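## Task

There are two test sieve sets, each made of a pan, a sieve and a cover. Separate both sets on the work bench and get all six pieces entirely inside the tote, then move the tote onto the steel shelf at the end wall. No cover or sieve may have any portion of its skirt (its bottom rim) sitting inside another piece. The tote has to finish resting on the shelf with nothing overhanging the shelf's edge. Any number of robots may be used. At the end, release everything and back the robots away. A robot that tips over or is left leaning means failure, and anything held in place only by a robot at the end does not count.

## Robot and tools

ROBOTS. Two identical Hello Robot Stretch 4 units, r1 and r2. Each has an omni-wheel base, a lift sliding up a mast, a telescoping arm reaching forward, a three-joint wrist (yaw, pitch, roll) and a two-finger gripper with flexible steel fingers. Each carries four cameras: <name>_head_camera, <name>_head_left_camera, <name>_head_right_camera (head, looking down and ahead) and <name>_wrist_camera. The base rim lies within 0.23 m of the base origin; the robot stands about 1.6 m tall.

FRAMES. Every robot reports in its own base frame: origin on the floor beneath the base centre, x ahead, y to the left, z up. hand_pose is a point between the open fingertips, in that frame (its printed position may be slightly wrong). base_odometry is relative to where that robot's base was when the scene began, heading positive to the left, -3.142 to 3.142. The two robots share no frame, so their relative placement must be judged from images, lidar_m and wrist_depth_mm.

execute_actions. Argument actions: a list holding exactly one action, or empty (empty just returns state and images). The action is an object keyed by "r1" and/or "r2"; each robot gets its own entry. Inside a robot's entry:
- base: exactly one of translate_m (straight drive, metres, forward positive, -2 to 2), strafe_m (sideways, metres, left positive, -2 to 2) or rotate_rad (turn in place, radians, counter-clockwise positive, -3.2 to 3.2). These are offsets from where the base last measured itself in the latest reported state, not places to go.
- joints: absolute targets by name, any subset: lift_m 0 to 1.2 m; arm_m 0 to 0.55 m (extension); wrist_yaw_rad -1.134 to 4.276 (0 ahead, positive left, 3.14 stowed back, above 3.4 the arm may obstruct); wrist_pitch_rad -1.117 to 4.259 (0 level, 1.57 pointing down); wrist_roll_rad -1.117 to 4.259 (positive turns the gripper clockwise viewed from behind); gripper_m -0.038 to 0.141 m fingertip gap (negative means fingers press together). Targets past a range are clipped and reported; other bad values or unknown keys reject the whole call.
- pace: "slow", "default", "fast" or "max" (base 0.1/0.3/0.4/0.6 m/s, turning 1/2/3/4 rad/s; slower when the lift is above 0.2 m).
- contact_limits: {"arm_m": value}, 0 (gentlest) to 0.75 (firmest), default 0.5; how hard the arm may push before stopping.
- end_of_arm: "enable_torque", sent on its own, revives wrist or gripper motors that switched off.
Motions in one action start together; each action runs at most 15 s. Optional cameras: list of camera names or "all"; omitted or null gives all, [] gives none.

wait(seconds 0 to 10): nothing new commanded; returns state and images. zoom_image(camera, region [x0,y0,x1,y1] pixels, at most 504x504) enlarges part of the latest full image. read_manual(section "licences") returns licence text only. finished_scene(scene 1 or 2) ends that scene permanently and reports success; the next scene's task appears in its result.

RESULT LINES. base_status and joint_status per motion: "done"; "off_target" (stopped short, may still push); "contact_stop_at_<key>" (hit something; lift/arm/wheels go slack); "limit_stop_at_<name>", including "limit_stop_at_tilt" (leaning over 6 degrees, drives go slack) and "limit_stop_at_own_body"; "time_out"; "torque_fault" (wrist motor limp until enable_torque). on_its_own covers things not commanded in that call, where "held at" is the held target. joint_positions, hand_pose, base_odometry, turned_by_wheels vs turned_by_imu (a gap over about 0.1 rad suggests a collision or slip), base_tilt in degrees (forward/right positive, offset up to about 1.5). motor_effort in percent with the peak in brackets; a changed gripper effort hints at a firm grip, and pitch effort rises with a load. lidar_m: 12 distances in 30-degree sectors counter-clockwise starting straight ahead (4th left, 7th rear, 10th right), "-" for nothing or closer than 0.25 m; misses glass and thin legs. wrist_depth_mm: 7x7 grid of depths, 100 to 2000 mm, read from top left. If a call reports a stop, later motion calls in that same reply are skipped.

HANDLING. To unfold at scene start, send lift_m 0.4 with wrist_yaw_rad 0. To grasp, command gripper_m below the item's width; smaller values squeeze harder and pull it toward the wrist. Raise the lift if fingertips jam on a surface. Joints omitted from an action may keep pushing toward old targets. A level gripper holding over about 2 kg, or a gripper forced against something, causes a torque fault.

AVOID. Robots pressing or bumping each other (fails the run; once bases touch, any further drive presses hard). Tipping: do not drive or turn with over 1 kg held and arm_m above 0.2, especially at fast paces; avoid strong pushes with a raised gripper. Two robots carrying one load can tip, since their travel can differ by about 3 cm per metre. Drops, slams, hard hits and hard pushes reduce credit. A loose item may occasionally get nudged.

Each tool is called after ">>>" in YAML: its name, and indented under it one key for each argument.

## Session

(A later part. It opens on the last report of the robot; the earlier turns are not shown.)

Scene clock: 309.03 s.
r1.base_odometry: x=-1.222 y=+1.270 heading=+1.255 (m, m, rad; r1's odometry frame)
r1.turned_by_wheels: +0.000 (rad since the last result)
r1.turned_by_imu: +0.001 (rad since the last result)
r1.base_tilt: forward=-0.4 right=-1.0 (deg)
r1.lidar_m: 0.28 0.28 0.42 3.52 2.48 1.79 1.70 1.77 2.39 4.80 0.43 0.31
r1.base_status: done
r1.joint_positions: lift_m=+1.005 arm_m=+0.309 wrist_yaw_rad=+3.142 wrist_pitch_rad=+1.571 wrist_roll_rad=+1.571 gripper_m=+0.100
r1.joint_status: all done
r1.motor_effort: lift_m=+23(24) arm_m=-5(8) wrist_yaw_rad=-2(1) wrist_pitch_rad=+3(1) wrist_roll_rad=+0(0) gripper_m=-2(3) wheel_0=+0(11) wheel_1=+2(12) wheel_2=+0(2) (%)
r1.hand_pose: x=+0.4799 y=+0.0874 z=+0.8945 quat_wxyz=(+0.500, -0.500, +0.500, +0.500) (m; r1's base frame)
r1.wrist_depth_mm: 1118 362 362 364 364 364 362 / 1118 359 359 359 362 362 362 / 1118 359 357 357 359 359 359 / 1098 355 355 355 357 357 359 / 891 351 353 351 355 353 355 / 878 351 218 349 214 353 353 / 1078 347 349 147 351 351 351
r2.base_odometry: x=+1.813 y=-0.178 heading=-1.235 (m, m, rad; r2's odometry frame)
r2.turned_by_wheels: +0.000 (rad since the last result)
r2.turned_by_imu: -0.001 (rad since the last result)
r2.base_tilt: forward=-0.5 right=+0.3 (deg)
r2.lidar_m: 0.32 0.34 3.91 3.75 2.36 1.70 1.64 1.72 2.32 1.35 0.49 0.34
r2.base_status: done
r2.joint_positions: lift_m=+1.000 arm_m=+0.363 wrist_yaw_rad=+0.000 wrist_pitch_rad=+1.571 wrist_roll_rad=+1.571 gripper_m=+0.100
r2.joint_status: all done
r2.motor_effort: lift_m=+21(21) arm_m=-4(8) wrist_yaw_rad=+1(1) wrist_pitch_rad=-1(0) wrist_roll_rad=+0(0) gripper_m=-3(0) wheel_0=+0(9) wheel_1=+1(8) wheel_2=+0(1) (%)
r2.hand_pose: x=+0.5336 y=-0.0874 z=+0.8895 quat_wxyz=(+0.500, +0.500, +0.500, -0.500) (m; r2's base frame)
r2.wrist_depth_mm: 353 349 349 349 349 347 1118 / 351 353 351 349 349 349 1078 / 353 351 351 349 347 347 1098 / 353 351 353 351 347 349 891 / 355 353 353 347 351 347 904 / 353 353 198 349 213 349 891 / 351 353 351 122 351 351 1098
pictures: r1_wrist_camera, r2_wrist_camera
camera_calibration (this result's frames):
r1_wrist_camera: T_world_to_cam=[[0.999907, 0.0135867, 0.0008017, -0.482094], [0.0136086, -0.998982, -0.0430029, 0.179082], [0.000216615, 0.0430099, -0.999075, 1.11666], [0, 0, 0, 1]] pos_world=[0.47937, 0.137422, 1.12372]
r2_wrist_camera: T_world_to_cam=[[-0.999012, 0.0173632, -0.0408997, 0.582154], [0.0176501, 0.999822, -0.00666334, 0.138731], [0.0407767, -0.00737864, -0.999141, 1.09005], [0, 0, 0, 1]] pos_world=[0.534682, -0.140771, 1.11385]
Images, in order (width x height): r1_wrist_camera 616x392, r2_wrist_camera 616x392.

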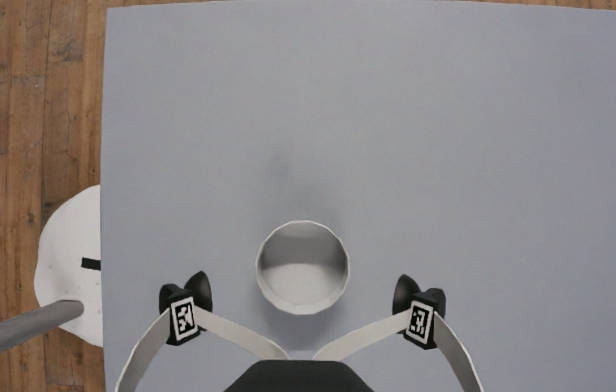

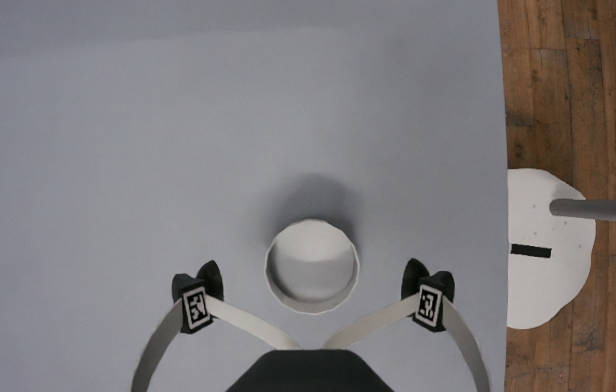

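>>> execute_actions:
  actions:
    - {"r1": {"joints": {"lift_m": 0.904, "gripper_m": 0.09}, "pace": "fast"}, "r2": {"joints": {"lift_m": 0.9, "gripper_m": 0.09}, "pace": "fast"}}
  cameras: []

>>> execute_actions:
  actions:
    - {"r1": {"joints": {"gripper_m": 0.045}}, "r2": {"joints": {"gripper_m": 0.045}}}
  cameras: ["r1_wrist_camera", "r2_wrist_camera"]

Scene clock: 315.57 s.
r1.base_odometry: x=-1.222 y=+1.270 heading=+1.255 (m, m, rad; r1's odometry frame)
r1.turned_by_wheels: +0.000 (rad since the last result)
r1.turned_by_imu: -0.001 (rad since the last result)
r1.base_tilt: forward=-0.4 right=-1.0 (deg)
r1.lidar_m: 0.27 0.29 0.41 3.53 2.50 1.77 1.71 1.77 2.40 4.80 0.41 0.30
r1.base_status: not commanded
r1.joint_positions: lift_m=+0.904 arm_m=+0.309 wrist_yaw_rad=+3.142 wrist_pitch_rad=+1.571 wrist_roll_rad=+1.571 gripper_m=+0.090
r1.joint_status: all done
r1.motor_effort: lift_m=+19(23) arm_m=-5(5) wrist_yaw_rad=+0(2) wrist_pitch_rad=+3(2) wrist_roll_rad=+1(0) gripper_m=-3(2) wheel_0=+0(0) wheel_1=+2(2) wheel_2=+0(0) (%)
r1.hand_pose: x=+0.4799 y=+0.0874 z=+0.7939 quat_wxyz=(+0.500, -0.500, +0.500, +0.500) (m; r1's base frame)
r1.wrist_depth_mm: 259 260 260 262 262 263 263 / 258 258 259 259 259 260 260 / 256 257 257 257 257 258 258 / 255 256 256 257 256 257 258 / 253 255 255 253 255 256 257 / 253 252 213 252 213 255 255 / 251 252 253 146 252 253 253
r2.base_odometry: x=+1.813 y=-0.178 heading=-1.235 (m, m, rad; r2's odometry frame)
r2.turned_by_wheels: +0.000 (rad since the last result)
r2.turned_by_imu: -0.001 (rad since the last result)
r2.base_tilt: forward=-0.4 right=+0.4 (deg)
r2.lidar_m: 0.32 0.35 3.92 3.75 2.34 1.72 1.62 1.71 2.32 1.36 0.50 0.36
r2.base_status: not commanded
r2.joint_positions: lift_m=+0.900 arm_m=+0.363 wrist_yaw_rad=+0.000 wrist_pitch_rad=+1.571 wrist_roll_rad=+1.571 gripper_m=+0.090
r2.joint_status: all done
r2.motor_effort: lift_m=+14(16) arm_m=-4(4) wrist_yaw_rad=+1(1) wrist_pitch_rad=-2(1) wrist_roll_rad=+0(0) gripper_m=-1(0) wheel_0=+0(0) wheel_1=+1(1) wheel_2=+0(0) (%)
r2.hand_pose: x=+0.5336 y=-0.0874 z=+0.7900 quat_wxyz=(+0.500, +0.500, +0.500, -0.500) (m; r2's base frame)
r2.wrist_depth_mm: 253 252 250 251 249 249 248 / 252 252 251 251 250 249 249 / 251 253 251 251 250 250 251 / 254 251 252 251 250 250 251 / 253 252 251 249 250 250 249 / 253 253 199 248 197 251 250 / 252 253 252 125 252 250 -
pictures: none
No camera images: the call's "cameras" was empty. Leave "cameras" out to get every camera's image.

Scene clock: 316.83 s.
r1.base_odometry: x=-1.222 y=+1.270 heading=+1.255 (m, m, rad; r1's odometry frame)
r1.turned_by_wheels: +0.000 (rad since the last result)
r1.turned_by_imu: +0.000 (rad since the last result)
r1.base_tilt: forward=-0.4 right=-1.0 (deg)
r1.lidar_m: 0.28 0.30 0.41 3.54 2.50 1.80 1.72 1.77 2.39 4.79 0.42 0.30
r1.base_status: not commanded
r1.joint_positions: lift_m=+0.904 arm_m=+0.309 wrist_yaw_rad=+3.142 wrist_pitch_rad=+1.571 wrist_roll_rad=+1.571 gripper_m=+0.045
r1.joint_status: all done
r1.motor_effort: lift_m=+19(19) arm_m=-5(5) wrist_yaw_rad=-1(1) wrist_pitch_rad=+2(3) wrist_roll_rad=+1(1) gripper_m=-19(19) wheel_0=+0(0) wheel_1=+2(2) wheel_2=+0(0) (%)
r1.hand_pose: x=+0.4799 y=+0.0874 z=+0.7939 quat_wxyz=(+0.500, -0.500, +0.500, +0.500) (m; r1's base frame)
r1.wrist_depth_mm: 260 258 260 260 262 262 262 / 258 259 259 258 260 260 259 / 256 257 257 258 258 258 259 / 255 256 257 256 256 257 258 / 254 254 255 251 256 255 256 / 252 252 210 251 210 254 255 / 252 252 252 228 253 253 254
r2.base_odometry: x=+1.813 y=-0.178 heading=-1.235 (m, m, rad; r2's odometry frame)
r2.turned_by_wheels: +0.000 (rad since the last result)
r2.turned_by_imu: +0.000 (rad since the last result)
r2.base_tilt: forward=-0.5 right=+0.3 (deg)
r2.lidar_m: 0.32 0.34 3.91 3.77 2.36 1.71 1.61 1.72 2.34 1.37 0.50 0.36
r2.base_status: not commanded
r2.joint_positions: lift_m=+0.900 arm_m=+0.363 wrist_yaw_rad=+0.000 wrist_pitch_rad=+1.571 wrist_roll_rad=+1.571 gripper_m=+0.045
r2.joint_status: all done
r2.motor_effort: lift_m=+14(14) arm_m=-4(4) wrist_yaw_rad=+2(1) wrist_pitch_rad=+0(2) wrist_roll_rad=+0(0) gripper_m=-18(14) wheel_0=+0(0) wheel_1=+1(1) wheel_2=+0(0) (%)
r2.hand_pose: x=+0.5336 y=-0.0874 z=+0.7900 quat_wxyz=(+0.500, +0.500, +0.500, -0.500) (m; r2's base frame)
r2.wrist_depth_mm: 253 251 251 250 250 250 248 / 252 252 251 251 249 249 249 / 253 251 252 251 251 250 250 / 252 251 251 251 250 249 249 / 254 252 252 246 251 250 250 / 253 252 195 247 192 251 249 / 252 253 252 172 250 250 -
pictures: r1_wrist_camera, r2_wrist_camera
camera_calibration (this result's frames):
r1_wrist_camera: T_world_to_cam=[[0.999907, 0.0135867, 0.00083746, -0.482048], [0.0136102, -0.998982, -0.0430024, 0.174752], [0.000252345, 0.0430099, -0.999075, 1.01608], [0, 0, 0, 1]] pos_world=[0.479368, 0.137422, 1.02306]
r2_wrist_camera: T_world_to_cam=[[-0.999008, 0.0173631, -0.0410144, 0.578201], [0.0176507, 0.999822, -0.00666132, 0.138065], [0.0408914, -0.00737864, -0.999136, 0.990554], [0, 0, 0, 1]] pos_world=[0.534685, -0.140771, 1.01433]
Images, in order (width x height): r1_wrist_camera 616x392, r2_wrist_camera 616x392.

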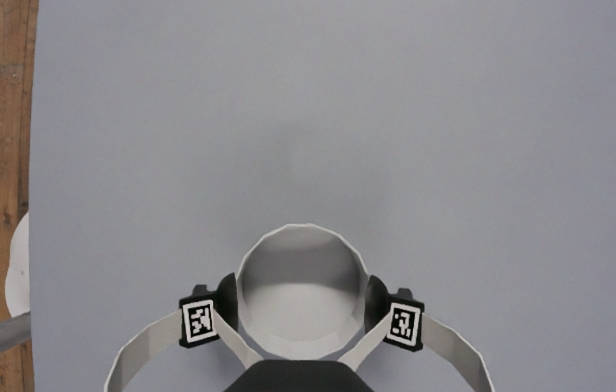

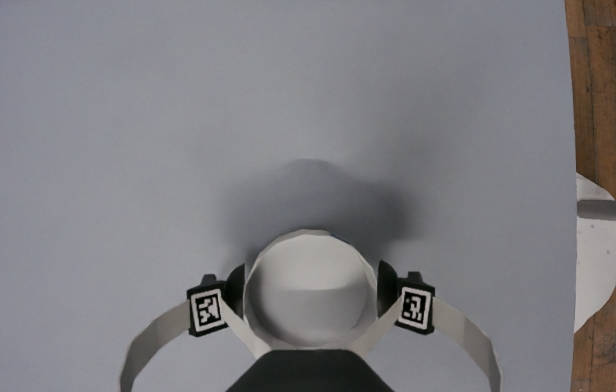

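>>> execute_actions:
  actions:
    - {"r1": {"base": {"strafe_m": -0.442}, "joints": {"lift_m": 1.02, "arm_m": 0.415}, "pace": "fast"}, "r2": {"base": {"strafe_m": -0.462}, "joints": {"lift_m": 1.015, "arm_m": 0.443}, "pace": "fast"}}
  cameras: ["r1_wrist_camera", "r2_wrist_camera"]

Scene clock: 326.97 s.
r1.base_odometry: x=-0.802 y=+1.133 heading=+1.255 (m, m, rad; r1's odometry frame)
r1.turned_by_wheels: +0.000 (rad since the last result)
r1.turned_by_imu: -0.003 (rad since the last result)
r1.base_tilt: forward=-0.4 right=-1.0 (deg)
r1.lidar_m: 0.29 0.31 0.42 3.99 2.45 1.80 1.71 1.76 2.37 4.36 0.42 0.31
r1.base_status: done
r1.joint_positions: lift_m=+1.020 arm_m=+0.414 wrist_yaw_rad=+3.142 wrist_pitch_rad=+1.571 wrist_roll_rad=+1.571 gripper_m=+0.045
r1.joint_status: all done
r1.motor_effort: lift_m=+22(25) arm_m=+5(8) wrist_yaw_rad=+0(2) wrist_pitch_rad=+4(9) wrist_roll_rad=+1(1) gripper_m=-5(21) wheel_0=+0(12) wheel_1=-2(10) wheel_2=+0(0) (%)
r1.hand_pose: x=+0.5850 y=+0.0874 z=+0.9096 quat_wxyz=(+0.500, -0.500, +0.500, +0.500) (m; r1's base frame)
r1.wrist_depth_mm: 375 377 375 375 377 377 379 / 375 373 375 377 375 377 377 / 370 370 373 373 375 373 373 / 368 368 283 343 368 368 368 / 366 366 366 345 368 351 349 / 366 366 209 364 213 366 366 / 362 362 296 151 364 343 343
r2.base_odometry: x=+1.377 y=-0.330 heading=-1.235 (m, m, rad; r2's odometry frame)
r2.turned_by_wheels: +0.000 (rad since the last result)
r2.turned_by_imu: -0.001 (rad since the last result)
r2.base_tilt: forward=-0.5 right=+0.3 (deg)
r2.lidar_m: 0.31 0.33 0.47 4.22 2.32 1.70 1.63 1.71 2.31 4.06 0.51 0.34
r2.base_status: done
r2.joint_positions: lift_m=+1.015 arm_m=+0.442 wrist_yaw_rad=+0.000 wrist_pitch_rad=+1.571 wrist_roll_rad=+1.571 gripper_m=+0.045
r2.joint_status: all done
r2.motor_effort: lift_m=+21(28) arm_m=+5(3) wrist_yaw_rad=+0(2) wrist_pitch_rad=+1(1) wrist_roll_rad=-1(0) gripper_m=-17(16) wheel_0=+1(10) wheel_1=-1(6) wheel_2=-1(1) (%)
r2.hand_pose: x=+0.6131 y=-0.0874 z=+0.9045 quat_wxyz=(+0.500, +0.500, +0.500, -0.500) (m; r2's base frame)
r2.wrist_depth_mm: 277 277 278 277 274 366 362 / 325 345 362 351 330 364 362 / 343 351 364 343 357 362 364 / 364 366 362 362 359 362 364 / 345 349 362 246 312 364 364 / 347 364 196 247 192 364 362 / 286 279 276 172 277 364 362
pictures: r1_wrist_camera, r2_wrist_camera
camera_calibration (this result's frames):
r1_wrist_camera: T_world_to_cam=[[0.999909, 0.0134288, 0.00090135, -0.587337], [0.0134551, -0.998984, -0.0430016, 0.178386], [0.000322976, 0.0430098, -0.999075, 1.1316], [0, 0, 0, 1]] pos_world=[0.584518, 0.137422, 1.13875]
r2_wrist_camera: T_world_to_cam=[[-0.999004, 0.0172169, -0.0411655, 0.662446], [0.0175054, 0.999825, -0.00665865, 0.137511], [0.0410437, -0.00737264, -0.99913, 1.10157], [0, 0, 0, 1]] pos_world=[0.614167, -0.140771, 1.12879]
Images, in order (width x height): r1_wrist_camera 616x392, r2_wrist_camera 616x392.

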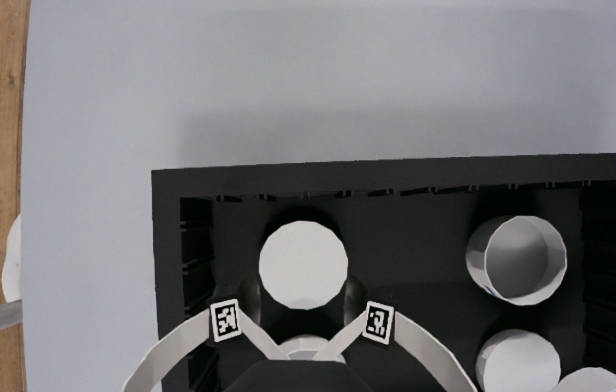

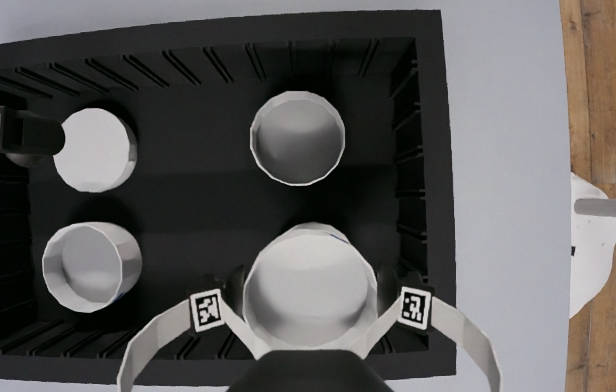

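>>> execute_actions:
  actions:
    - {"r1": {"base": {"strafe_m": 0.40}, "joints": {"arm_m": 0.33, "gripper_m": 0.1}, "pace": "fast"}, "r2": {"joints": {"lift_m": 0.926}}}
  cameras: ["r1_wrist_camera", "r2_wrist_camera", "r1_head_left_camera", "r2_head_camera"]

Scene clock: 335.43 s.
r1.base_odometry: x=-1.182 y=+1.257 heading=+1.255 (m, m, rad; r1's odometry frame)
r1.turned_by_wheels: +0.000 (rad since the last result)
r1.turned_by_imu: +0.000 (rad since the last result)
r1.base_tilt: forward=-0.4 right=-1.0 (deg)
r1.lidar_m: 0.27 0.28 0.41 3.55 2.50 1.79 1.71 1.77 2.38 4.75 0.42 0.29
r1.base_status: done
r1.joint_positions: lift_m=+1.020 arm_m=+0.331 wrist_yaw_rad=+3.142 wrist_pitch_rad=+1.571 wrist_roll_rad=+1.571 gripper_m=+0.100
r1.joint_status: all done
r1.motor_effort: lift_m=+22(23) arm_m=-5(7) wrist_yaw_rad=-2(1) wrist_pitch_rad=+3(2) wrist_roll_rad=+2(1) gripper_m=-1(4) wheel_0=+0(10) wheel_1=+0(11) wheel_2=+0(4) (%)
r1.hand_pose: x=+0.5019 y=+0.0874 z=+0.9096 quat_wxyz=(+0.500, -0.500, +0.500, +0.500) (m; r1's base frame)
r1.wrist_depth_mm: 1138 377 377 379 377 379 379 / 1098 375 375 375 375 377 379 / 1118 373 370 373 373 375 375 / 1118 370 370 373 370 373 373 / 891 368 368 368 368 370 368 / 891 364 219 368 214 366 368 / 1078 362 366 147 366 364 368
r2.base_odometry: x=+1.377 y=-0.330 heading=-1.235 (m, m, rad; r2's odometry frame)
r2.turned_by_wheels: +0.000 (rad since the last result)
r2.turned_by_imu: -0.001 (rad since the last result)
r2.base_tilt: forward=-0.4 right=+0.4 (deg)
r2.lidar_m: 0.32 0.33 0.48 4.21 2.29 1.70 1.61 1.68 2.35 4.06 0.48 0.32
r2.base_status: not commanded
r2.joint_positions: lift_m=+0.926 arm_m=+0.442 wrist_yaw_rad=+0.000 wrist_pitch_rad=+1.571 wrist_roll_rad=+1.571 gripper_m=+0.045
r2.joint_status: all done
r2.motor_effort: lift_m=+14(19) arm_m=+5(4) wrist_yaw_rad=+1(0) wrist_pitch_rad=-1(0) wrist_roll_rad=+0(0) gripper_m=-19(20) wheel_0=+1(1) wheel_1=-1(1) wheel_2=+0(1) (%)
r2.hand_pose: x=+0.6131 y=-0.0874 z=+0.8160 quat_wxyz=(+0.500, +0.500, +0.500, -0.500) (m; r2's base frame)
r2.wrist_depth_mm: 237 238 254 264 258 195 273 / 276 274 274 255 272 198 274 / 254 274 274 256 272 190 273 / 276 274 274 274 273 193 274 / 258 274 273 246 273 195 276 / 259 277 195 247 192 188 274 / 276 251 272 172 258 187 274
pictures: r1_head_left_camera, r1_wrist_camera, r2_head_camera, r2_wrist_camera
camera_calibration (this result's frames):
r1_wrist_camera: T_world_to_cam=[[0.999908, 0.013528, 0.000831142, -0.504157], [0.0135512, -0.998983, -0.0430025, 0.179457], [0.000248561, 0.0430098, -0.999075, 1.13167], [0, 0, 0, 1]] pos_world=[0.501397, 0.137422, 1.13875]
r2_wrist_camera: T_world_to_cam=[[-0.999004, 0.017217, -0.0411655, 0.658808], [0.0175055, 0.999825, -0.00665865, 0.136922], [0.0410437, -0.00737265, -0.99913, 1.01318], [0, 0, 0, 1]] pos_world=[0.61417, -0.140771, 1.04033]
Images, in order (width x height): r1_head_left_camera 420x672, r1_wrist_camera 616x392, r2_head_camera 420x560, r2_wrist_camera 616x392.

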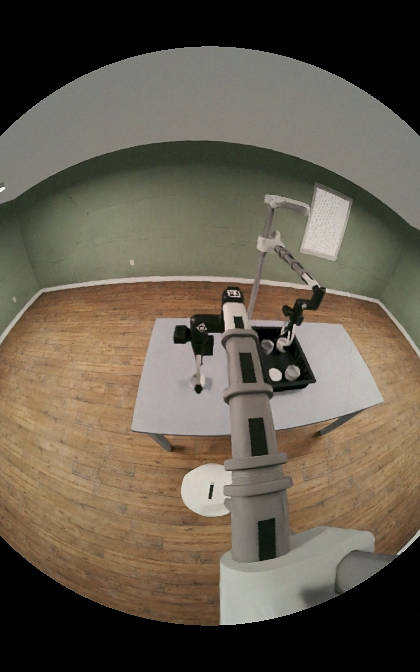

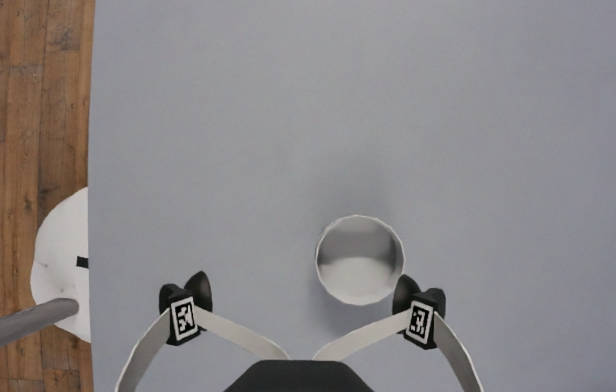

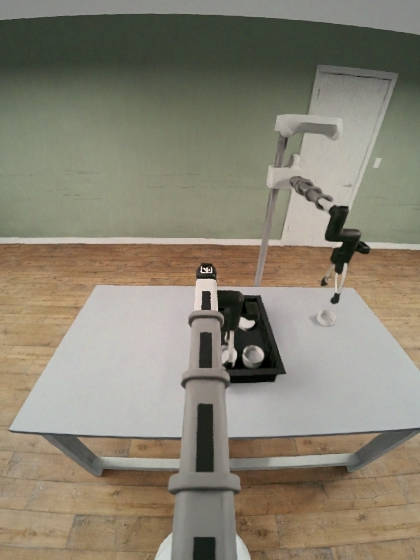

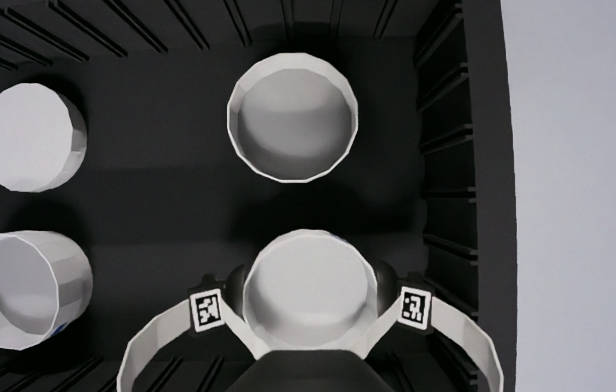

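>>> execute_actions:
  actions: []

Scene clock: 354.03 s.
r1.base_odometry: x=-1.182 y=+1.257 heading=+1.255 (m, m, rad; r1's odometry frame)
r1.turned_by_wheels: +0.000 (rad since the last result)
r1.turned_by_imu: -0.001 (rad since the last result)
r1.base_tilt: forward=-0.3 right=-1.0 (deg)
r1.lidar_m: 0.27 0.30 0.42 3.55 2.49 1.80 1.70 1.78 2.38 4.76 0.43 0.31
r1.base_status: done
r1.joint_positions: lift_m=+1.020 arm_m=+0.331 wrist_yaw_rad=+3.142 wrist_pitch_rad=+1.571 wrist_roll_rad=+1.571 gripper_m=+0.100
r1.joint_status: all done
r1.motor_effort: lift_m=+23(23) arm_m=-5(7) wrist_yaw_rad=-1(1) wrist_pitch_rad=+3(2) wrist_roll_rad=+1(1) gripper_m=-2(4) wheel_0=+0(10) wheel_1=+0(11) wheel_2=+0(4) (%)
r1.hand_pose: x=+0.5019 y=+0.0874 z=+0.9096 quat_wxyz=(+0.500, -0.500, +0.500, +0.500) (m; r1's base frame)
r1.wrist_depth_mm: 1138 377 379 377 377 377 377 / 1138 375 375 375 377 377 377 / 1118 373 373 373 375 375 375 / 1118 370 370 370 373 373 373 / 904 366 368 366 368 370 370 / 878 366 219 366 214 368 368 / 1078 364 364 146 364 366 366
r2.base_odometry: x=+1.377 y=-0.330 heading=-1.235 (m, m, rad; r2's odometry frame)
r2.turned_by_wheels: +0.000 (rad since the last result)
r2.turned_by_imu: -0.001 (rad since the last result)
r2.base_tilt: forward=-0.4 right=+0.3 (deg)
r2.lidar_m: 0.32 0.33 0.48 4.22 2.31 1.70 1.63 1.73 2.35 4.08 0.48 0.36
r2.base_status: not commanded
r2.joint_positions: lift_m=+0.926 arm_m=+0.442 wrist_yaw_rad=+0.000 wrist_pitch_rad=+1.571 wrist_roll_rad=+1.571 gripper_m=+0.045
r2.joint_status: all done
r2.motor_effort: lift_m=+14(19) arm_m=+4(4) wrist_yaw_rad=+1(0) wrist_pitch_rad=+0(0) wrist_roll_rad=+0(0) gripper_m=-15(20) wheel_0=+0(1) wheel_1=-1(1) wheel_2=+0(1) (%)
r2.hand_pose: x=+0.6131 y=-0.0874 z=+0.8160 quat_wxyz=(+0.500, +0.500, +0.500, -0.500) (m; r2's base frame)
r2.wrist_depth_mm: 237 239 254 264 258 194 274 / 276 276 274 256 272 198 273 / 254 276 274 255 272 190 274 / 276 274 274 274 273 193 274 / 257 274 273 246 274 195 276 / 258 276 196 247 193 188 277 / 277 251 271 172 259 188 276
pictures: r1_head_camera, r1_head_left_camera, r1_head_right_camera, r1_wrist_camera, r2_head_camera, r2_head_left_camera, r2_head_right_camera, r2_wrist_camera
camera_calibration (this result's frames):
r1_wrist_camera: T_world_to_cam=[[0.999908, 0.0135282, 0.000831023, -0.504155], [0.0135514, -0.998983, -0.0430025, 0.179457], [0.000248431, 0.0430098, -0.999075, 1.13167], [0, 0, 0, 1]] pos_world=[0.501396, 0.137422, 1.13875]
r2_wrist_camera: T_world_to_cam=[[-0.999004, 0.0172169, -0.0411654, 0.658808], [0.0175054, 0.999825, -0.00665866, 0.136922], [0.0410436, -0.00737264, -0.99913, 1.01318], [0, 0, 0, 1]] pos_world=[0.61417, -0.140771, 1.04033]
Images, in order (width x height): r1_head_camera 420x560, r1_head_left_camera 420x672, r1_head_right_camera 420x672, r1_wrist_camera 616x392, r2_head_camera 420x560, r2_head_left_camera 420x672, r2_head_right_camera 420x672, r2_wrist_camera 616x392.

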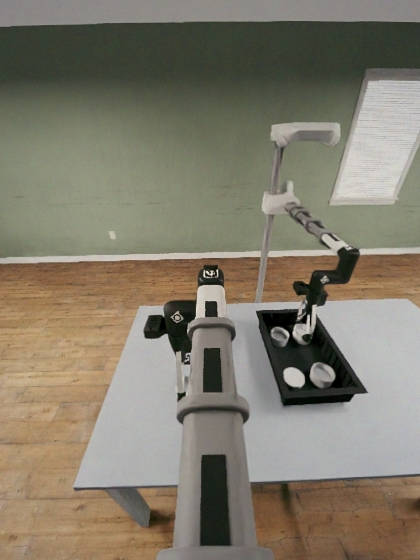

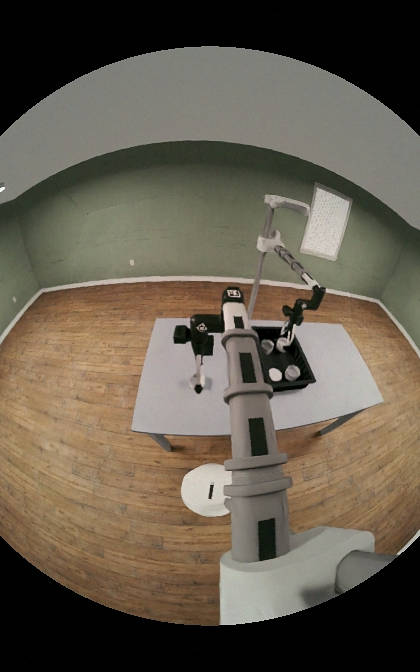

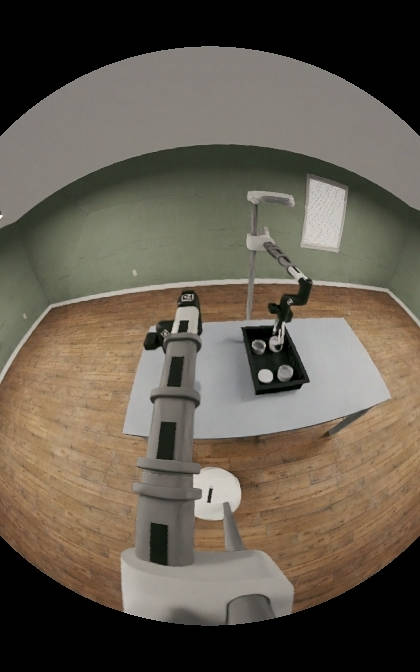

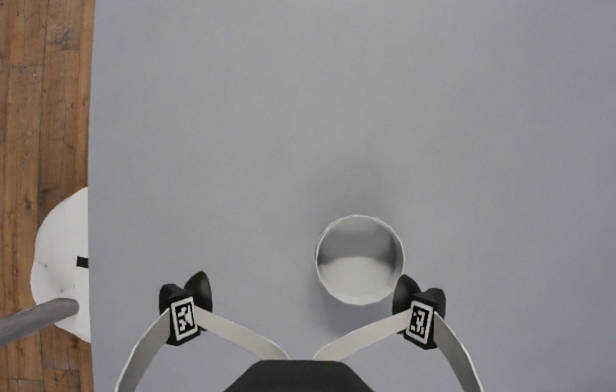

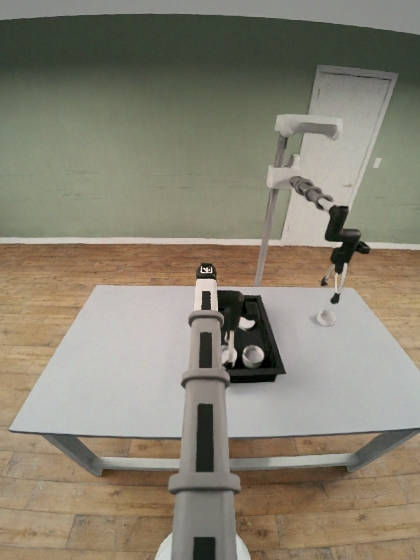

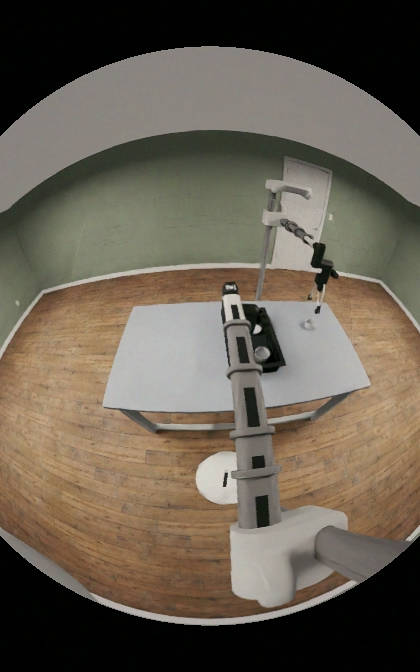

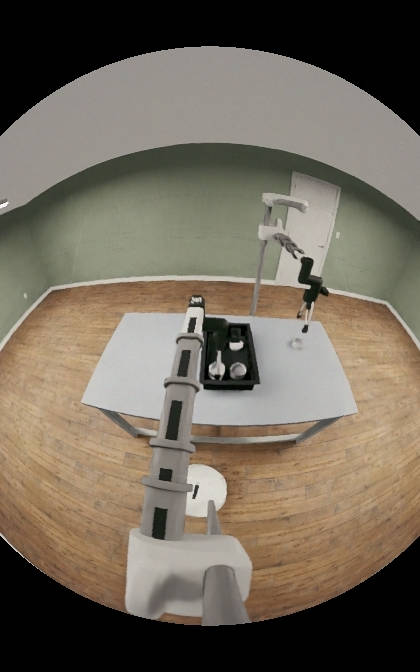

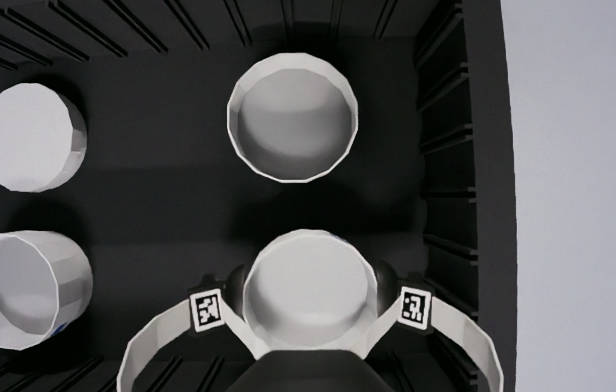

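>>> execute_actions:
  actions:
    - {"r1": {"base": {"strafe_m": 0.004}, "joints": {"arm_m": 0.381, "lift_m": 0.95, "gripper_m": 0.095}}, "r2": {"joints": {"gripper_m": 0.088}}}
  cameras: ["r1_wrist_camera", "r2_wrist_camera"]

Scene clock: 378.73 s.
r1.base_odometry: x=-1.186 y=+1.259 heading=+1.255 (m, m, rad; r1's odometry frame)
r1.turned_by_wheels: +0.000 (rad since the last result)
r1.turned_by_imu: -0.001 (rad since the last result)
r1.base_tilt: forward=-0.4 right=-1.0 (deg)
r1.lidar_m: 0.26 0.29 0.39 3.57 2.48 1.80 1.71 1.76 2.40 4.76 0.41 0.30
r1.base_status: done
r1.joint_positions: lift_m=+0.950 arm_m=+0.380 wrist_yaw_rad=+3.142 wrist_pitch_rad=+1.571 wrist_roll_rad=+1.571 gripper_m=+0.095
r1.joint_status: all done
r1.motor_effort: lift_m=+18(22) arm_m=+6(11) wrist_yaw_rad=+0(1) wrist_pitch_rad=+2(2) wrist_roll_rad=+0(1) gripper_m=-2(2) wheel_0=+0(5) wheel_1=-1(8) wheel_2=+0(2) (%)
r1.hand_pose: x=+0.5510 y=+0.0874 z=+0.8399 quat_wxyz=(+0.500, -0.500, +0.500, +0.500) (m; r1's base frame)
r1.wrist_depth_mm: 304 306 307 306 307 307 309 / 304 304 304 304 306 306 306 / 301 301 303 303 304 306 304 / 300 300 301 301 303 303 303 / 298 298 300 298 301 301 303 / 297 298 220 298 207 298 300 / 296 297 297 147 297 297 297
r2.base_odometry: x=+1.377 y=-0.330 heading=-1.235 (m, m, rad; r2's odometry frame)
r2.turned_by_wheels: +0.000 (rad since the last result)
r2.turned_by_imu: -0.001 (rad since the last result)
r2.base_tilt: forward=-0.4 right=+0.3 (deg)
r2.lidar_m: 0.31 0.35 0.47 4.20 2.33 1.70 1.63 1.70 2.32 4.07 0.48 0.34
r2.base_status: not commanded
r2.joint_positions: lift_m=+0.926 arm_m=+0.442 wrist_yaw_rad=+0.000 wrist_pitch_rad=+1.571 wrist_roll_rad=+1.571 gripper_m=+0.088
r2.joint_status: all done
r2.motor_effort: lift_m=+14(14) arm_m=+4(4) wrist_yaw_rad=+0(0) wrist_pitch_rad=+1(0) wrist_roll_rad=+0(1) gripper_m=+1(14) wheel_0=+1(1) wheel_1=-1(1) wheel_2=+0(0) (%)
r2.hand_pose: x=+0.6132 y=-0.0874 z=+0.8160 quat_wxyz=(+0.500, +0.500, +0.500, -0.500) (m; r2's base frame)
r2.wrist_depth_mm: 236 239 253 264 258 195 274 / 276 274 273 257 273 198 274 / 254 276 274 255 274 189 276 / 277 276 273 276 274 193 276 / 257 276 274 251 273 195 274 / 259 277 195 251 198 187 277 / 277 258 276 125 263 188 276
pictures: r1_wrist_camera, r2_wrist_camera
camera_calibration (this result's frames):
r1_wrist_camera: T_world_to_cam=[[0.999908, 0.0135007, 0.00086714, -0.553241], [0.0135255, -0.998983, -0.043002, 0.17581], [0.000285703, 0.0430098, -0.999075, 1.06204], [0, 0, 0, 1]] pos_world=[0.550509, 0.137422, 1.0691]
r2_wrist_camera: T_world_to_cam=[[-0.999001, 0.0172171, -0.0412404, 0.658892], [0.0175062, 0.999825, -0.00665734, 0.13692], [0.0411186, -0.00737265, -0.999127, 1.01313], [0, 0, 0, 1]] pos_world=[0.614178, -0.140771, 1.04033]
Images, in order (width x height): r1_wrist_camera 616x392, r2_wrist_camera 616x392.

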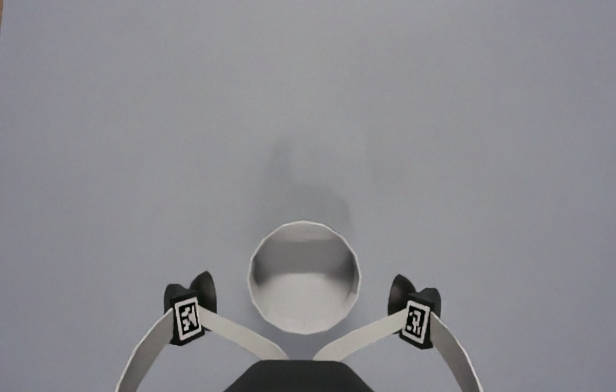

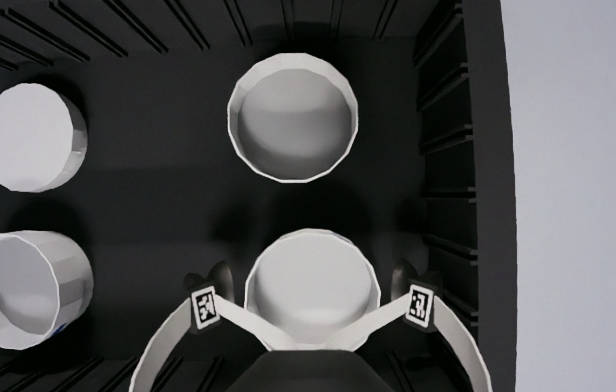

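>>> execute_actions:
  actions:
    - {"r1": {"base": {"strafe_m": 0.003}, "joints": {"arm_m": 0.382, "lift_m": 0.899}}, "r2": {"joints": {"lift_m": 1.0}}}
  cameras: ["r1_wrist_camera", "r2_wrist_camera"]

>>> execute_actions:
  actions:
    - {"r1": {"joints": {"gripper_m": 0.042}}, "r2": {"base": {"strafe_m": -0.055}, "joints": {"arm_m": 0.348, "gripper_m": 0.045}}}
  cameras: ["r1_wrist_camera", "r2_wrist_camera"]

Scene clock: 391.63 s.
r1.base_odometry: x=-1.189 y=+1.259 heading=+1.255 (m, m, rad; r1's odometry frame)
r1.turned_by_wheels: +0.000 (rad since the last result)
r1.turned_by_imu: -0.001 (rad since the last result)
r1.base_tilt: forward=-0.3 right=-1.0 (deg)
r1.lidar_m: 0.27 0.28 0.39 3.56 2.49 1.80 1.72 1.76 2.39 4.76 0.42 0.31
r1.base_status: done
r1.joint_positions: lift_m=+0.899 arm_m=+0.381 wrist_yaw_rad=+3.142 wrist_pitch_rad=+1.571 wrist_roll_rad=+1.571 gripper_m=+0.095
r1.joint_status: all done
r1.motor_effort: lift_m=+18(17) arm_m=+6(5) wrist_yaw_rad=-2(1) wrist_pitch_rad=+2(2) wrist_roll_rad=+0(0) gripper_m=-1(1) wheel_0=+1(4) wheel_1=-1(6) wheel_2=+0(0) (%)
r1.hand_pose: x=+0.5520 y=+0.0874 z=+0.7889 quat_wxyz=(+0.500, -0.500, +0.500, +0.500) (m; r1's base frame)
r1.wrist_depth_mm: 254 254 254 255 255 256 257 / 253 254 254 254 255 255 255 / 251 252 253 253 253 254 253 / 250 250 251 252 252 252 253 / 250 250 250 248 250 251 251 / 248 248 220 247 206 250 250 / 247 246 247 147 248 248 248
r2.base_odometry: x=+1.377 y=-0.330 heading=-1.235 (m, m, rad; r2's odometry frame)
r2.turned_by_wheels: +0.000 (rad since the last result)
r2.turned_by_imu: -0.001 (rad since the last result)
r2.base_tilt: forward=-0.5 right=+0.3 (deg)
r2.lidar_m: 0.30 0.34 0.48 4.21 2.31 1.71 1.64 1.70 2.34 4.06 0.49 0.36
r2.base_status: not commanded
r2.joint_positions: lift_m=+1.000 arm_m=+0.442 wrist_yaw_rad=+0.000 wrist_pitch_rad=+1.571 wrist_roll_rad=+1.571 gripper_m=+0.088
r2.joint_status: all done
r2.motor_effort: lift_m=+21(23) arm_m=+4(4) wrist_yaw_rad=+1(1) wrist_pitch_rad=+0(0) wrist_roll_rad=+1(1) gripper_m=-1(4) wheel_0=+1(0) wheel_1=-1(1) wheel_2=+0(0) (%)
r2.hand_pose: x=+0.6132 y=-0.0874 z=+0.8894 quat_wxyz=(+0.500, +0.500, +0.500, -0.500) (m; r2's base frame)
r2.wrist_depth_mm: 262 263 260 266 260 345 347 / 325 345 347 327 327 347 347 / 327 349 347 330 347 349 347 / 347 349 347 347 347 349 347 / 332 347 347 324 332 347 349 / 332 349 195 324 197 349 349 / 289 264 282 124 264 303 347
pictures: r1_wrist_camera, r2_wrist_camera
camera_calibration (this result's frames):
r1_wrist_camera: T_world_to_cam=[[0.999909, 0.0134994, 0.000870001, -0.554171], [0.0135243, -0.998983, -0.043002, 0.173605], [0.000288617, 0.0430098, -0.999075, 1.01109], [0, 0, 0, 1]] pos_world=[0.55148, 0.137422, 1.01811]
r2_wrist_camera: T_world_to_cam=[[-0.999001, 0.0172169, -0.0412403, 0.661922], [0.0175059, 0.999825, -0.00665734, 0.137409], [0.0411185, -0.00737264, -0.999127, 1.08649], [0, 0, 0, 1]] pos_world=[0.614181, -0.140771, 1.11376]
Images, in order (width x height): r1_wrist_camera 616x392, r2_wrist_camera 616x392.

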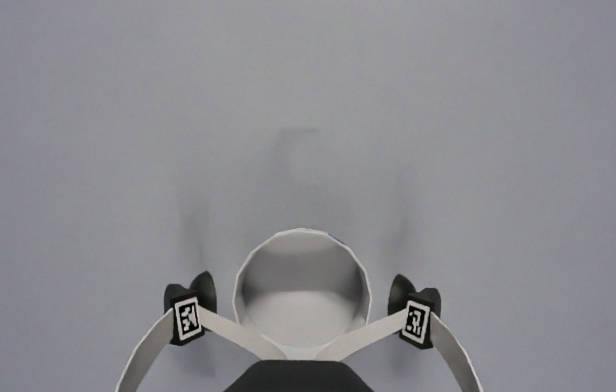

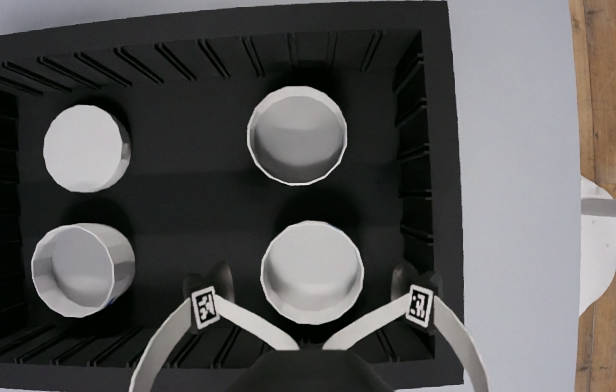

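Scene clock: 393.00 s.
r1.base_odometry: x=-1.189 y=+1.259 heading=+1.255 (m, m, rad; r1's odometry frame)
r1.turned_by_wheels: +0.000 (rad since the last result)
r1.turned_by_imu: +0.000 (rad since the last result)
r1.base_tilt: forward=-0.4 right=-1.0 (deg)
r1.lidar_m: 0.29 0.29 0.41 3.56 2.49 1.80 1.71 1.78 2.39 4.77 0.41 0.30
r1.base_status: not commanded
r1.joint_positions: lift_m=+0.899 arm_m=+0.381 wrist_yaw_rad=+3.142 wrist_pitch_rad=+1.571 wrist_roll_rad=+1.571 gripper_m=+0.042
r1.joint_status: all done
r1.motor_effort: lift_m=+18(19) arm_m=+6(6) wrist_yaw_rad=-1(0) wrist_pitch_rad=+2(3) wrist_roll_rad=+1(0) gripper_m=-21(23) wheel_0=+0(1) wheel_1=-1(1) wheel_2=+0(0) (%)
r1.hand_pose: x=+0.5520 y=+0.0874 z=+0.7889 quat_wxyz=(+0.500, -0.500, +0.500, +0.500) (m; r1's base frame)
r1.wrist_depth_mm: 254 254 255 255 255 257 256 / 253 253 253 253 254 255 255 / 251 252 252 252 253 254 254 / 250 251 251 251 251 252 252 / 249 249 249 243 250 251 251 / 247 247 212 241 211 249 249 / 247 247 246 229 248 248 248
r2.base_odometry: x=+1.325 y=-0.349 heading=-1.235 (m, m, rad; r2's odometry frame)
r2.turned_by_wheels: +0.000 (rad since the last result)
r2.turned_by_imu: +0.000 (rad since the last result)
r2.base_tilt: forward=-0.4 right=+0.4 (deg)
r2.lidar_m: 0.32 0.33 0.48 4.27 2.32 1.71 1.63 1.71 2.34 4.02 0.49 0.36
r2.base_status: done
r2.joint_positions: lift_m=+1.000 arm_m=+0.349 wrist_yaw_rad=+0.000 wrist_pitch_rad=+1.571 wrist_roll_rad=+1.571 gripper_m=+0.045
r2.joint_status: all done
r2.motor_effort: lift_m=+21(21) arm_m=-4(2) wrist_yaw_rad=+1(1) wrist_pitch_rad=-1(1) wrist_roll_rad=-1(0) gripper_m=-1(7) wheel_0=+0(5) wheel_1=+0(4) wheel_2=+0(3) (%)
r2.hand_pose: x=+0.5196 y=-0.0874 z=+0.8894 quat_wxyz=(+0.500, +0.500, +0.500, -0.500) (m; r2's base frame)
r2.wrist_depth_mm: 351 351 353 347 347 349 1098 / 351 349 264 349 347 347 1118 / 319 345 345 347 347 351 1118 / 349 349 332 349 349 349 878 / 351 349 349 347 351 349 904 / 351 349 194 264 193 349 1008 / 353 349 325 122 351 347 1118
pictures: r1_wrist_camera, r2_wrist_camera
camera_calibration (this result's frames):
r1_wrist_camera: T_world_to_cam=[[0.999909, 0.0134994, 0.000869882, -0.554171], [0.0135243, -0.998983, -0.043002, 0.173605], [0.000288498, 0.0430098, -0.999075, 1.01109], [0, 0, 0, 1]] pos_world=[0.551481, 0.137422, 1.01811]
r2_wrist_camera: T_world_to_cam=[[-0.999011, 0.0172777, -0.0409776, 0.568268], [0.017565, 0.999824, -0.00666197, 0.13902], [0.0408553, -0.00737515, -0.999138, 1.09048], [0, 0, 0, 1]] pos_world=[0.520711, -0.140771, 1.11376]
Images, in order (width x height): r1_wrist_camera 616x392, r2_wrist_camera 616x392.

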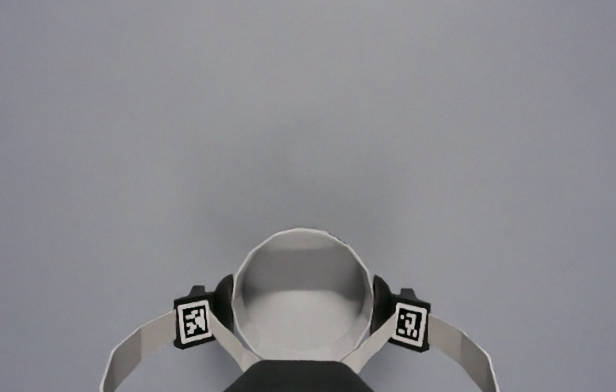

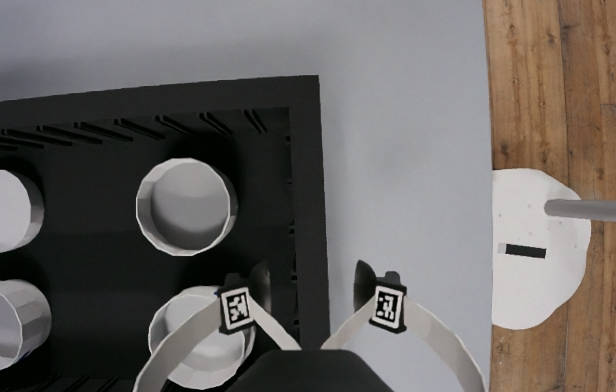

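>>> execute_actions:
  actions:
    - {"r1": {"base": {"strafe_m": -0.24}, "joints": {"lift_m": 1.01, "arm_m": 0.45}}, "r2": {"joints": {"lift_m": 0.927}}}
  cameras: ["r1_wrist_camera", "r2_wrist_camera"]

Scene clock: 411.67 s.
r1.base_odometry: x=-0.961 y=+1.185 heading=+1.255 (m, m, rad; r1's odometry frame)
r1.turned_by_wheels: +0.000 (rad since the last result)
r1.turned_by_imu: -0.002 (rad since the last result)
r1.base_tilt: forward=-0.4 right=-1.0 (deg)
r1.lidar_m: 0.29 0.31 0.42 3.80 2.48 1.79 1.71 1.75 2.39 4.53 0.43 0.31
r1.base_status: done
r1.joint_positions: lift_m=+1.010 arm_m=+0.449 wrist_yaw_rad=+3.142 wrist_pitch_rad=+1.571 wrist_roll_rad=+1.571 gripper_m=+0.042
r1.joint_status: all done
r1.motor_effort: lift_m=+24(25) arm_m=+5(2) wrist_yaw_rad=+0(0) wrist_pitch_rad=+2(3) wrist_roll_rad=+1(1) gripper_m=-22(21) wheel_0=+1(9) wheel_1=-2(11) wheel_2=+0(4) (%)
r1.hand_pose: x=+0.6200 y=+0.0874 z=+0.8995 quat_wxyz=(+0.500, -0.500, +0.500, +0.500) (m; r1's base frame)
r1.wrist_depth_mm: 364 366 368 366 368 368 366 / 362 362 366 366 366 364 368 / 362 364 362 362 362 364 364 / 359 359 359 359 359 362 364 / 357 357 359 243 357 359 362 / 355 355 213 241 212 357 357 / 353 353 347 228 329 317 347
r2.base_odometry: x=+1.325 y=-0.349 heading=-1.235 (m, m, rad; r2's odometry frame)
r2.turned_by_wheels: +0.000 (rad since the last result)
r2.turned_by_imu: -0.001 (rad since the last result)
r2.base_tilt: forward=-0.4 right=+0.3 (deg)
r2.lidar_m: 0.31 0.34 0.48 4.28 2.33 1.69 1.62 1.71 2.32 4.01 0.48 0.36
r2.base_status: not commanded
r2.joint_positions: lift_m=+0.927 arm_m=+0.349 wrist_yaw_rad=+0.000 wrist_pitch_rad=+1.571 wrist_roll_rad=+1.571 gripper_m=+0.045
r2.joint_status: all done
r2.motor_effort: lift_m=+14(18) arm_m=-5(4) wrist_yaw_rad=+1(1) wrist_pitch_rad=-2(1) wrist_roll_rad=+1(0) gripper_m=-4(6) wheel_0=+0(0) wheel_1=+0(0) wheel_2=+0(0) (%)
r2.hand_pose: x=+0.5196 y=-0.0874 z=+0.8170 quat_wxyz=(+0.500, +0.500, +0.500, -0.500) (m; r2's base frame)
r2.wrist_depth_mm: 277 278 278 277 277 276 1042 / 190 190 196 189 277 277 1025 / 276 276 276 243 276 276 1025 / 277 258 274 276 277 277 820 / 277 259 276 276 277 278 820 / 279 277 194 190 194 276 831 / 279 253 253 122 277 277 1025
pictures: r1_wrist_camera, r2_wrist_camera
camera_calibration (this result's frames):
r1_wrist_camera: T_world_to_cam=[[0.999909, 0.013468, 0.000910171, -0.622345], [0.0134947, -0.998984, -0.0430015, 0.177456], [0.000330102, 0.0430098, -0.999075, 1.12149], [0, 0, 0, 1]] pos_world=[0.619523, 0.137422, 1.12865]
r2_wrist_camera: T_world_to_cam=[[-0.999011, 0.0172779, -0.0409775, 0.565299], [0.0175652, 0.999824, -0.00666197, 0.138538], [0.0408552, -0.00737515, -0.999138, 1.01816], [0, 0, 0, 1]] pos_world=[0.520709, -0.140771, 1.04137]
Images, in order (width x height): r1_wrist_camera 616x392, r2_wrist_camera 616x392.

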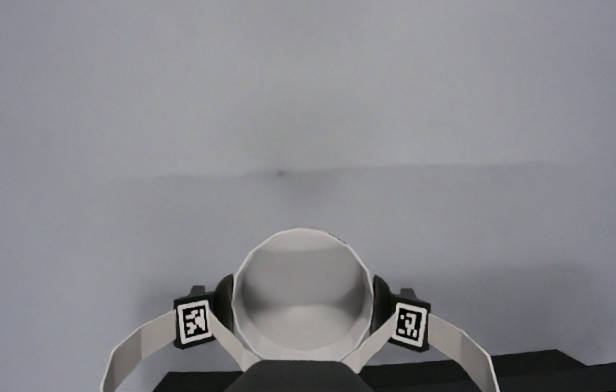

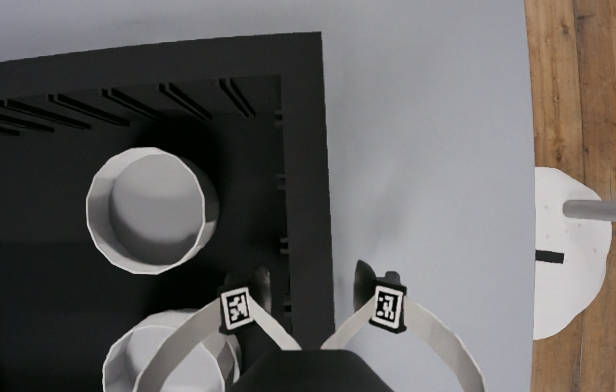

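>>> execute_actions:
  actions:
    - {"r1": {"base": {"strafe_m": -0.22}, "joints": {"arm_m": 0.515}}, "r2": {"joints": {"gripper_m": -0.01, "arm_m": 0.355}}}
  cameras: ["r1_wrist_camera", "r2_wrist_camera"]

Scene clock: 422.80 s.
r1.base_odometry: x=-0.752 y=+1.117 heading=+1.255 (m, m, rad; r1's odometry frame)
r1.turned_by_wheels: +0.000 (rad since the last result)
r1.turned_by_imu: -0.002 (rad since the last result)
r1.base_tilt: forward=-0.4 right=-1.0 (deg)
r1.lidar_m: 0.29 0.30 0.43 4.02 2.46 1.79 1.70 1.77 2.38 4.31 0.44 0.30
r1.base_status: done
r1.joint_positions: lift_m=+1.010 arm_m=+0.514 wrist_yaw_rad=+3.142 wrist_pitch_rad=+1.571 wrist_roll_rad=+1.571 gripper_m=+0.042
r1.joint_status: all done
r1.motor_effort: lift_m=+24(24) arm_m=+6(0) wrist_yaw_rad=-1(0) wrist_pitch_rad=+2(2) wrist_roll_rad=+2(1) gripper_m=-22(23) wheel_0=-1(7) wheel_1=-1(10) wheel_2=+0(3) (%)
r1.hand_pose: x=+0.6850 y=+0.0874 z=+0.8995 quat_wxyz=(+0.500, -0.500, +0.500, +0.500) (m; r1's base frame)
r1.wrist_depth_mm: 364 366 366 366 366 368 368 / 364 362 274 274 274 279 283 / 273 334 357 359 357 351 286 / 274 351 336 357 340 342 290 / 271 353 353 244 355 353 274 / 282 342 213 241 212 329 291 / 276 307 312 229 320 309 291
r2.base_odometry: x=+1.325 y=-0.349 heading=-1.235 (m, m, rad; r2's odometry frame)
r2.turned_by_wheels: +0.000 (rad since the last result)
r2.turned_by_imu: -0.001 (rad since the last result)
r2.base_tilt: forward=-0.4 right=+0.3 (deg)
r2.lidar_m: 0.31 0.36 0.46 4.28 2.30 1.71 1.63 1.68 2.33 4.01 0.49 0.36
r2.base_status: not commanded
r2.joint_positions: lift_m=+0.927 arm_m=+0.354 wrist_yaw_rad=+0.000 wrist_pitch_rad=+1.570 wrist_roll_rad=+1.571 gripper_m=-0.010
r2.joint_status: all done
r2.motor_effort: lift_m=+15(15) arm_m=+4(2) wrist_yaw_rad=+1(0) wrist_pitch_rad=+3(6) wrist_roll_rad=+0(1) gripper_m=-13(17) wheel_0=+0(0) wheel_1=+0(0) wheel_2=+0(0) (%)
r2.hand_pose: x=+0.5255 y=-0.0874 z=+0.8169 quat_wxyz=(+0.500, +0.500, +0.500, -0.500) (m; r2's base frame)
r2.wrist_depth_mm: 278 278 230 230 276 273 1025 / 187 187 200 185 277 276 1025 / 273 273 271 185 276 276 1025 / 274 254 254 185 277 274 809 / 274 255 272 185 278 276 820 / 276 273 185 188 186 276 820 / 274 243 248 131 277 276 1042
pictures: r1_wrist_camera, r2_wrist_camera
camera_calibration (this result's frames):
r1_wrist_camera: T_world_to_cam=[[0.999909, 0.013458, 0.0009296, -0.687346], [0.0134855, -0.998984, -0.0430012, 0.176585], [0.000349946, 0.0430098, -0.999075, 1.12146], [0, 0, 0, 1]] pos_world=[0.68451, 0.137422, 1.12865]
r2_wrist_camera: T_world_to_cam=[[-0.99896, 0.0170585, -0.0422944, 0.572209], [0.0173544, 0.999827, -0.00663876, 0.138525], [0.0421738, -0.00736584, -0.999083, 1.01706], [0, 0, 0, 1]] pos_world=[0.526316, -0.140771, 1.04125]
Images, in order (width x height): r1_wrist_camera 616x392, r2_wrist_camera 616x392.

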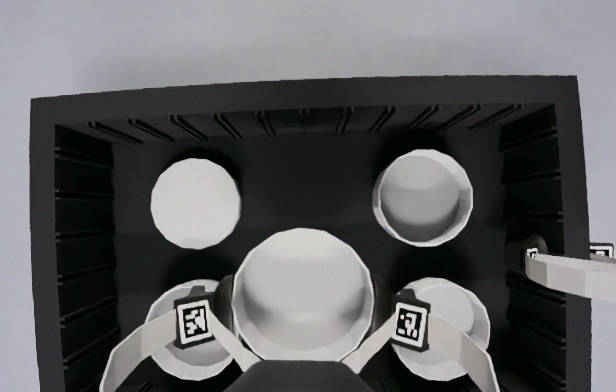

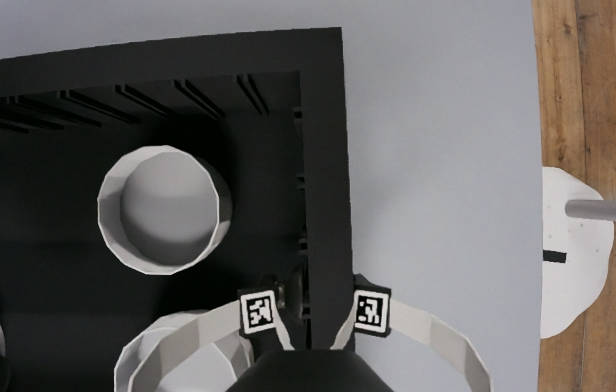

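>>> zoom_image:
  camera: "r1_wrist_camera"
  region: [100, 130, 520, 392]

Region (100, 130, 520, 392) of r1_wrist_camera's 616x392 image, scaled by 1.200; it fills the top 314 rows of this view, and the rest is white.

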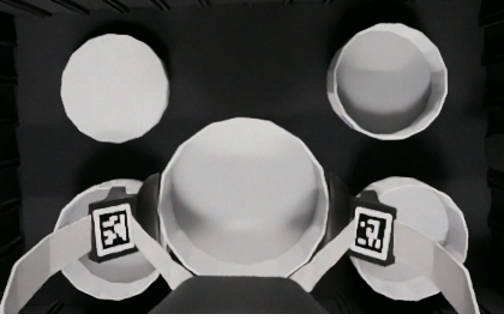

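>>> execute_actions:
  actions:
    - {"r1": {"base": {"strafe_m": 0.008}, "joints": {"arm_m": 0.52, "lift_m": 0.904}}}
  cameras: ["r1_wrist_camera"]

Scene clock: 467.10 s.
r1.base_odometry: x=-0.759 y=+1.119 heading=+1.255 (m, m, rad; r1's odometry frame)
r1.turned_by_wheels: +0.000 (rad since the last result)
r1.turned_by_imu: -0.001 (rad since the last result)
r1.base_tilt: forward=-0.4 right=-1.0 (deg)
r1.lidar_m: 0.29 0.31 0.41 4.03 2.47 1.80 1.70 1.75 2.38 4.32 0.42 0.32
r1.base_status: done
r1.joint_positions: lift_m=+0.904 arm_m=+0.519 wrist_yaw_rad=+3.142 wrist_pitch_rad=+1.571 wrist_roll_rad=+1.571 gripper_m=+0.042
r1.joint_status: all done
r1.motor_effort: lift_m=+19(27) arm_m=+5(4) wrist_yaw_rad=-1(2) wrist_pitch_rad=+2(2) wrist_roll_rad=+0(1) gripper_m=-21(22) wheel_0=+3(9) wheel_1=+0(9) wheel_2=+0(1) (%)
r1.hand_pose: x=+0.6900 y=+0.0874 z=+0.7939 quat_wxyz=(+0.500, -0.500, +0.500, +0.500) (m; r1's base frame)
r1.wrist_depth_mm: 258 169 169 169 169 168 - / 169 179 186 195 199 200 202 / 253 253 252 253 252 253 252 / 252 230 251 251 234 233 251 / 251 229 250 243 250 232 250 / 249 250 212 241 211 248 249 / 248 228 216 229 215 223 224
r2.base_odometry: x=+1.325 y=-0.349 heading=-1.235 (m, m, rad; r2's odometry frame)
r2.turned_by_wheels: +0.000 (rad since the last result)
r2.turned_by_imu: -0.001 (rad since the last result)
r2.base_tilt: forward=-0.5 right=+0.3 (deg)
r2.lidar_m: 0.31 0.33 0.48 4.26 2.32 1.69 1.63 1.71 2.32 3.99 0.48 0.36
r2.base_status: not commanded
r2.joint_positions: lift_m=+0.927 arm_m=+0.354 wrist_yaw_rad=+0.000 wrist_pitch_rad=+1.570 wrist_roll_rad=+1.571 gripper_m=-0.010
r2.joint_status: not commanded
r2.motor_effort: lift_m=+15(15) arm_m=+4(4) wrist_yaw_rad=+1(1) wrist_pitch_rad=+2(3) wrist_roll_rad=+0(0) gripper_m=-18(12) wheel_0=+0(0) wheel_1=+0(0) wheel_2=+0(0) (%)
r2.hand_pose: x=+0.5255 y=-0.0874 z=+0.8169 quat_wxyz=(+0.500, +0.500, +0.500, -0.500) (m; r2's base frame)
r2.wrist_depth_mm: 278 277 230 230 277 274 1042 / 187 188 199 184 276 274 1060 / 273 272 271 185 277 276 1025 / 274 255 253 185 276 276 831 / 267 254 273 185 276 277 820 / 204 273 186 187 186 277 820 / 274 242 249 132 277 277 1042
pictures: r1_wrist_camera
camera_calibration (this result's frames):
r1_wrist_camera: T_world_to_cam=[[0.999909, 0.0134582, 0.000926382, -0.692264], [0.0134856, -0.998984, -0.0430012, 0.171977], [0.00034672, 0.0430098, -0.999075, 1.01597], [0, 0, 0, 1]] pos_world=[0.689529, 0.137422, 1.02306]
Images, in order (width x height): r1_wrist_camera 616x392.

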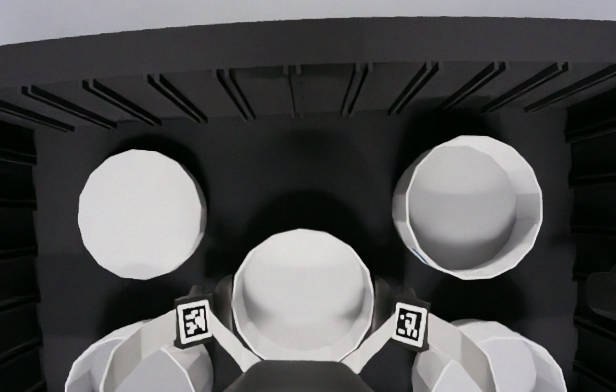

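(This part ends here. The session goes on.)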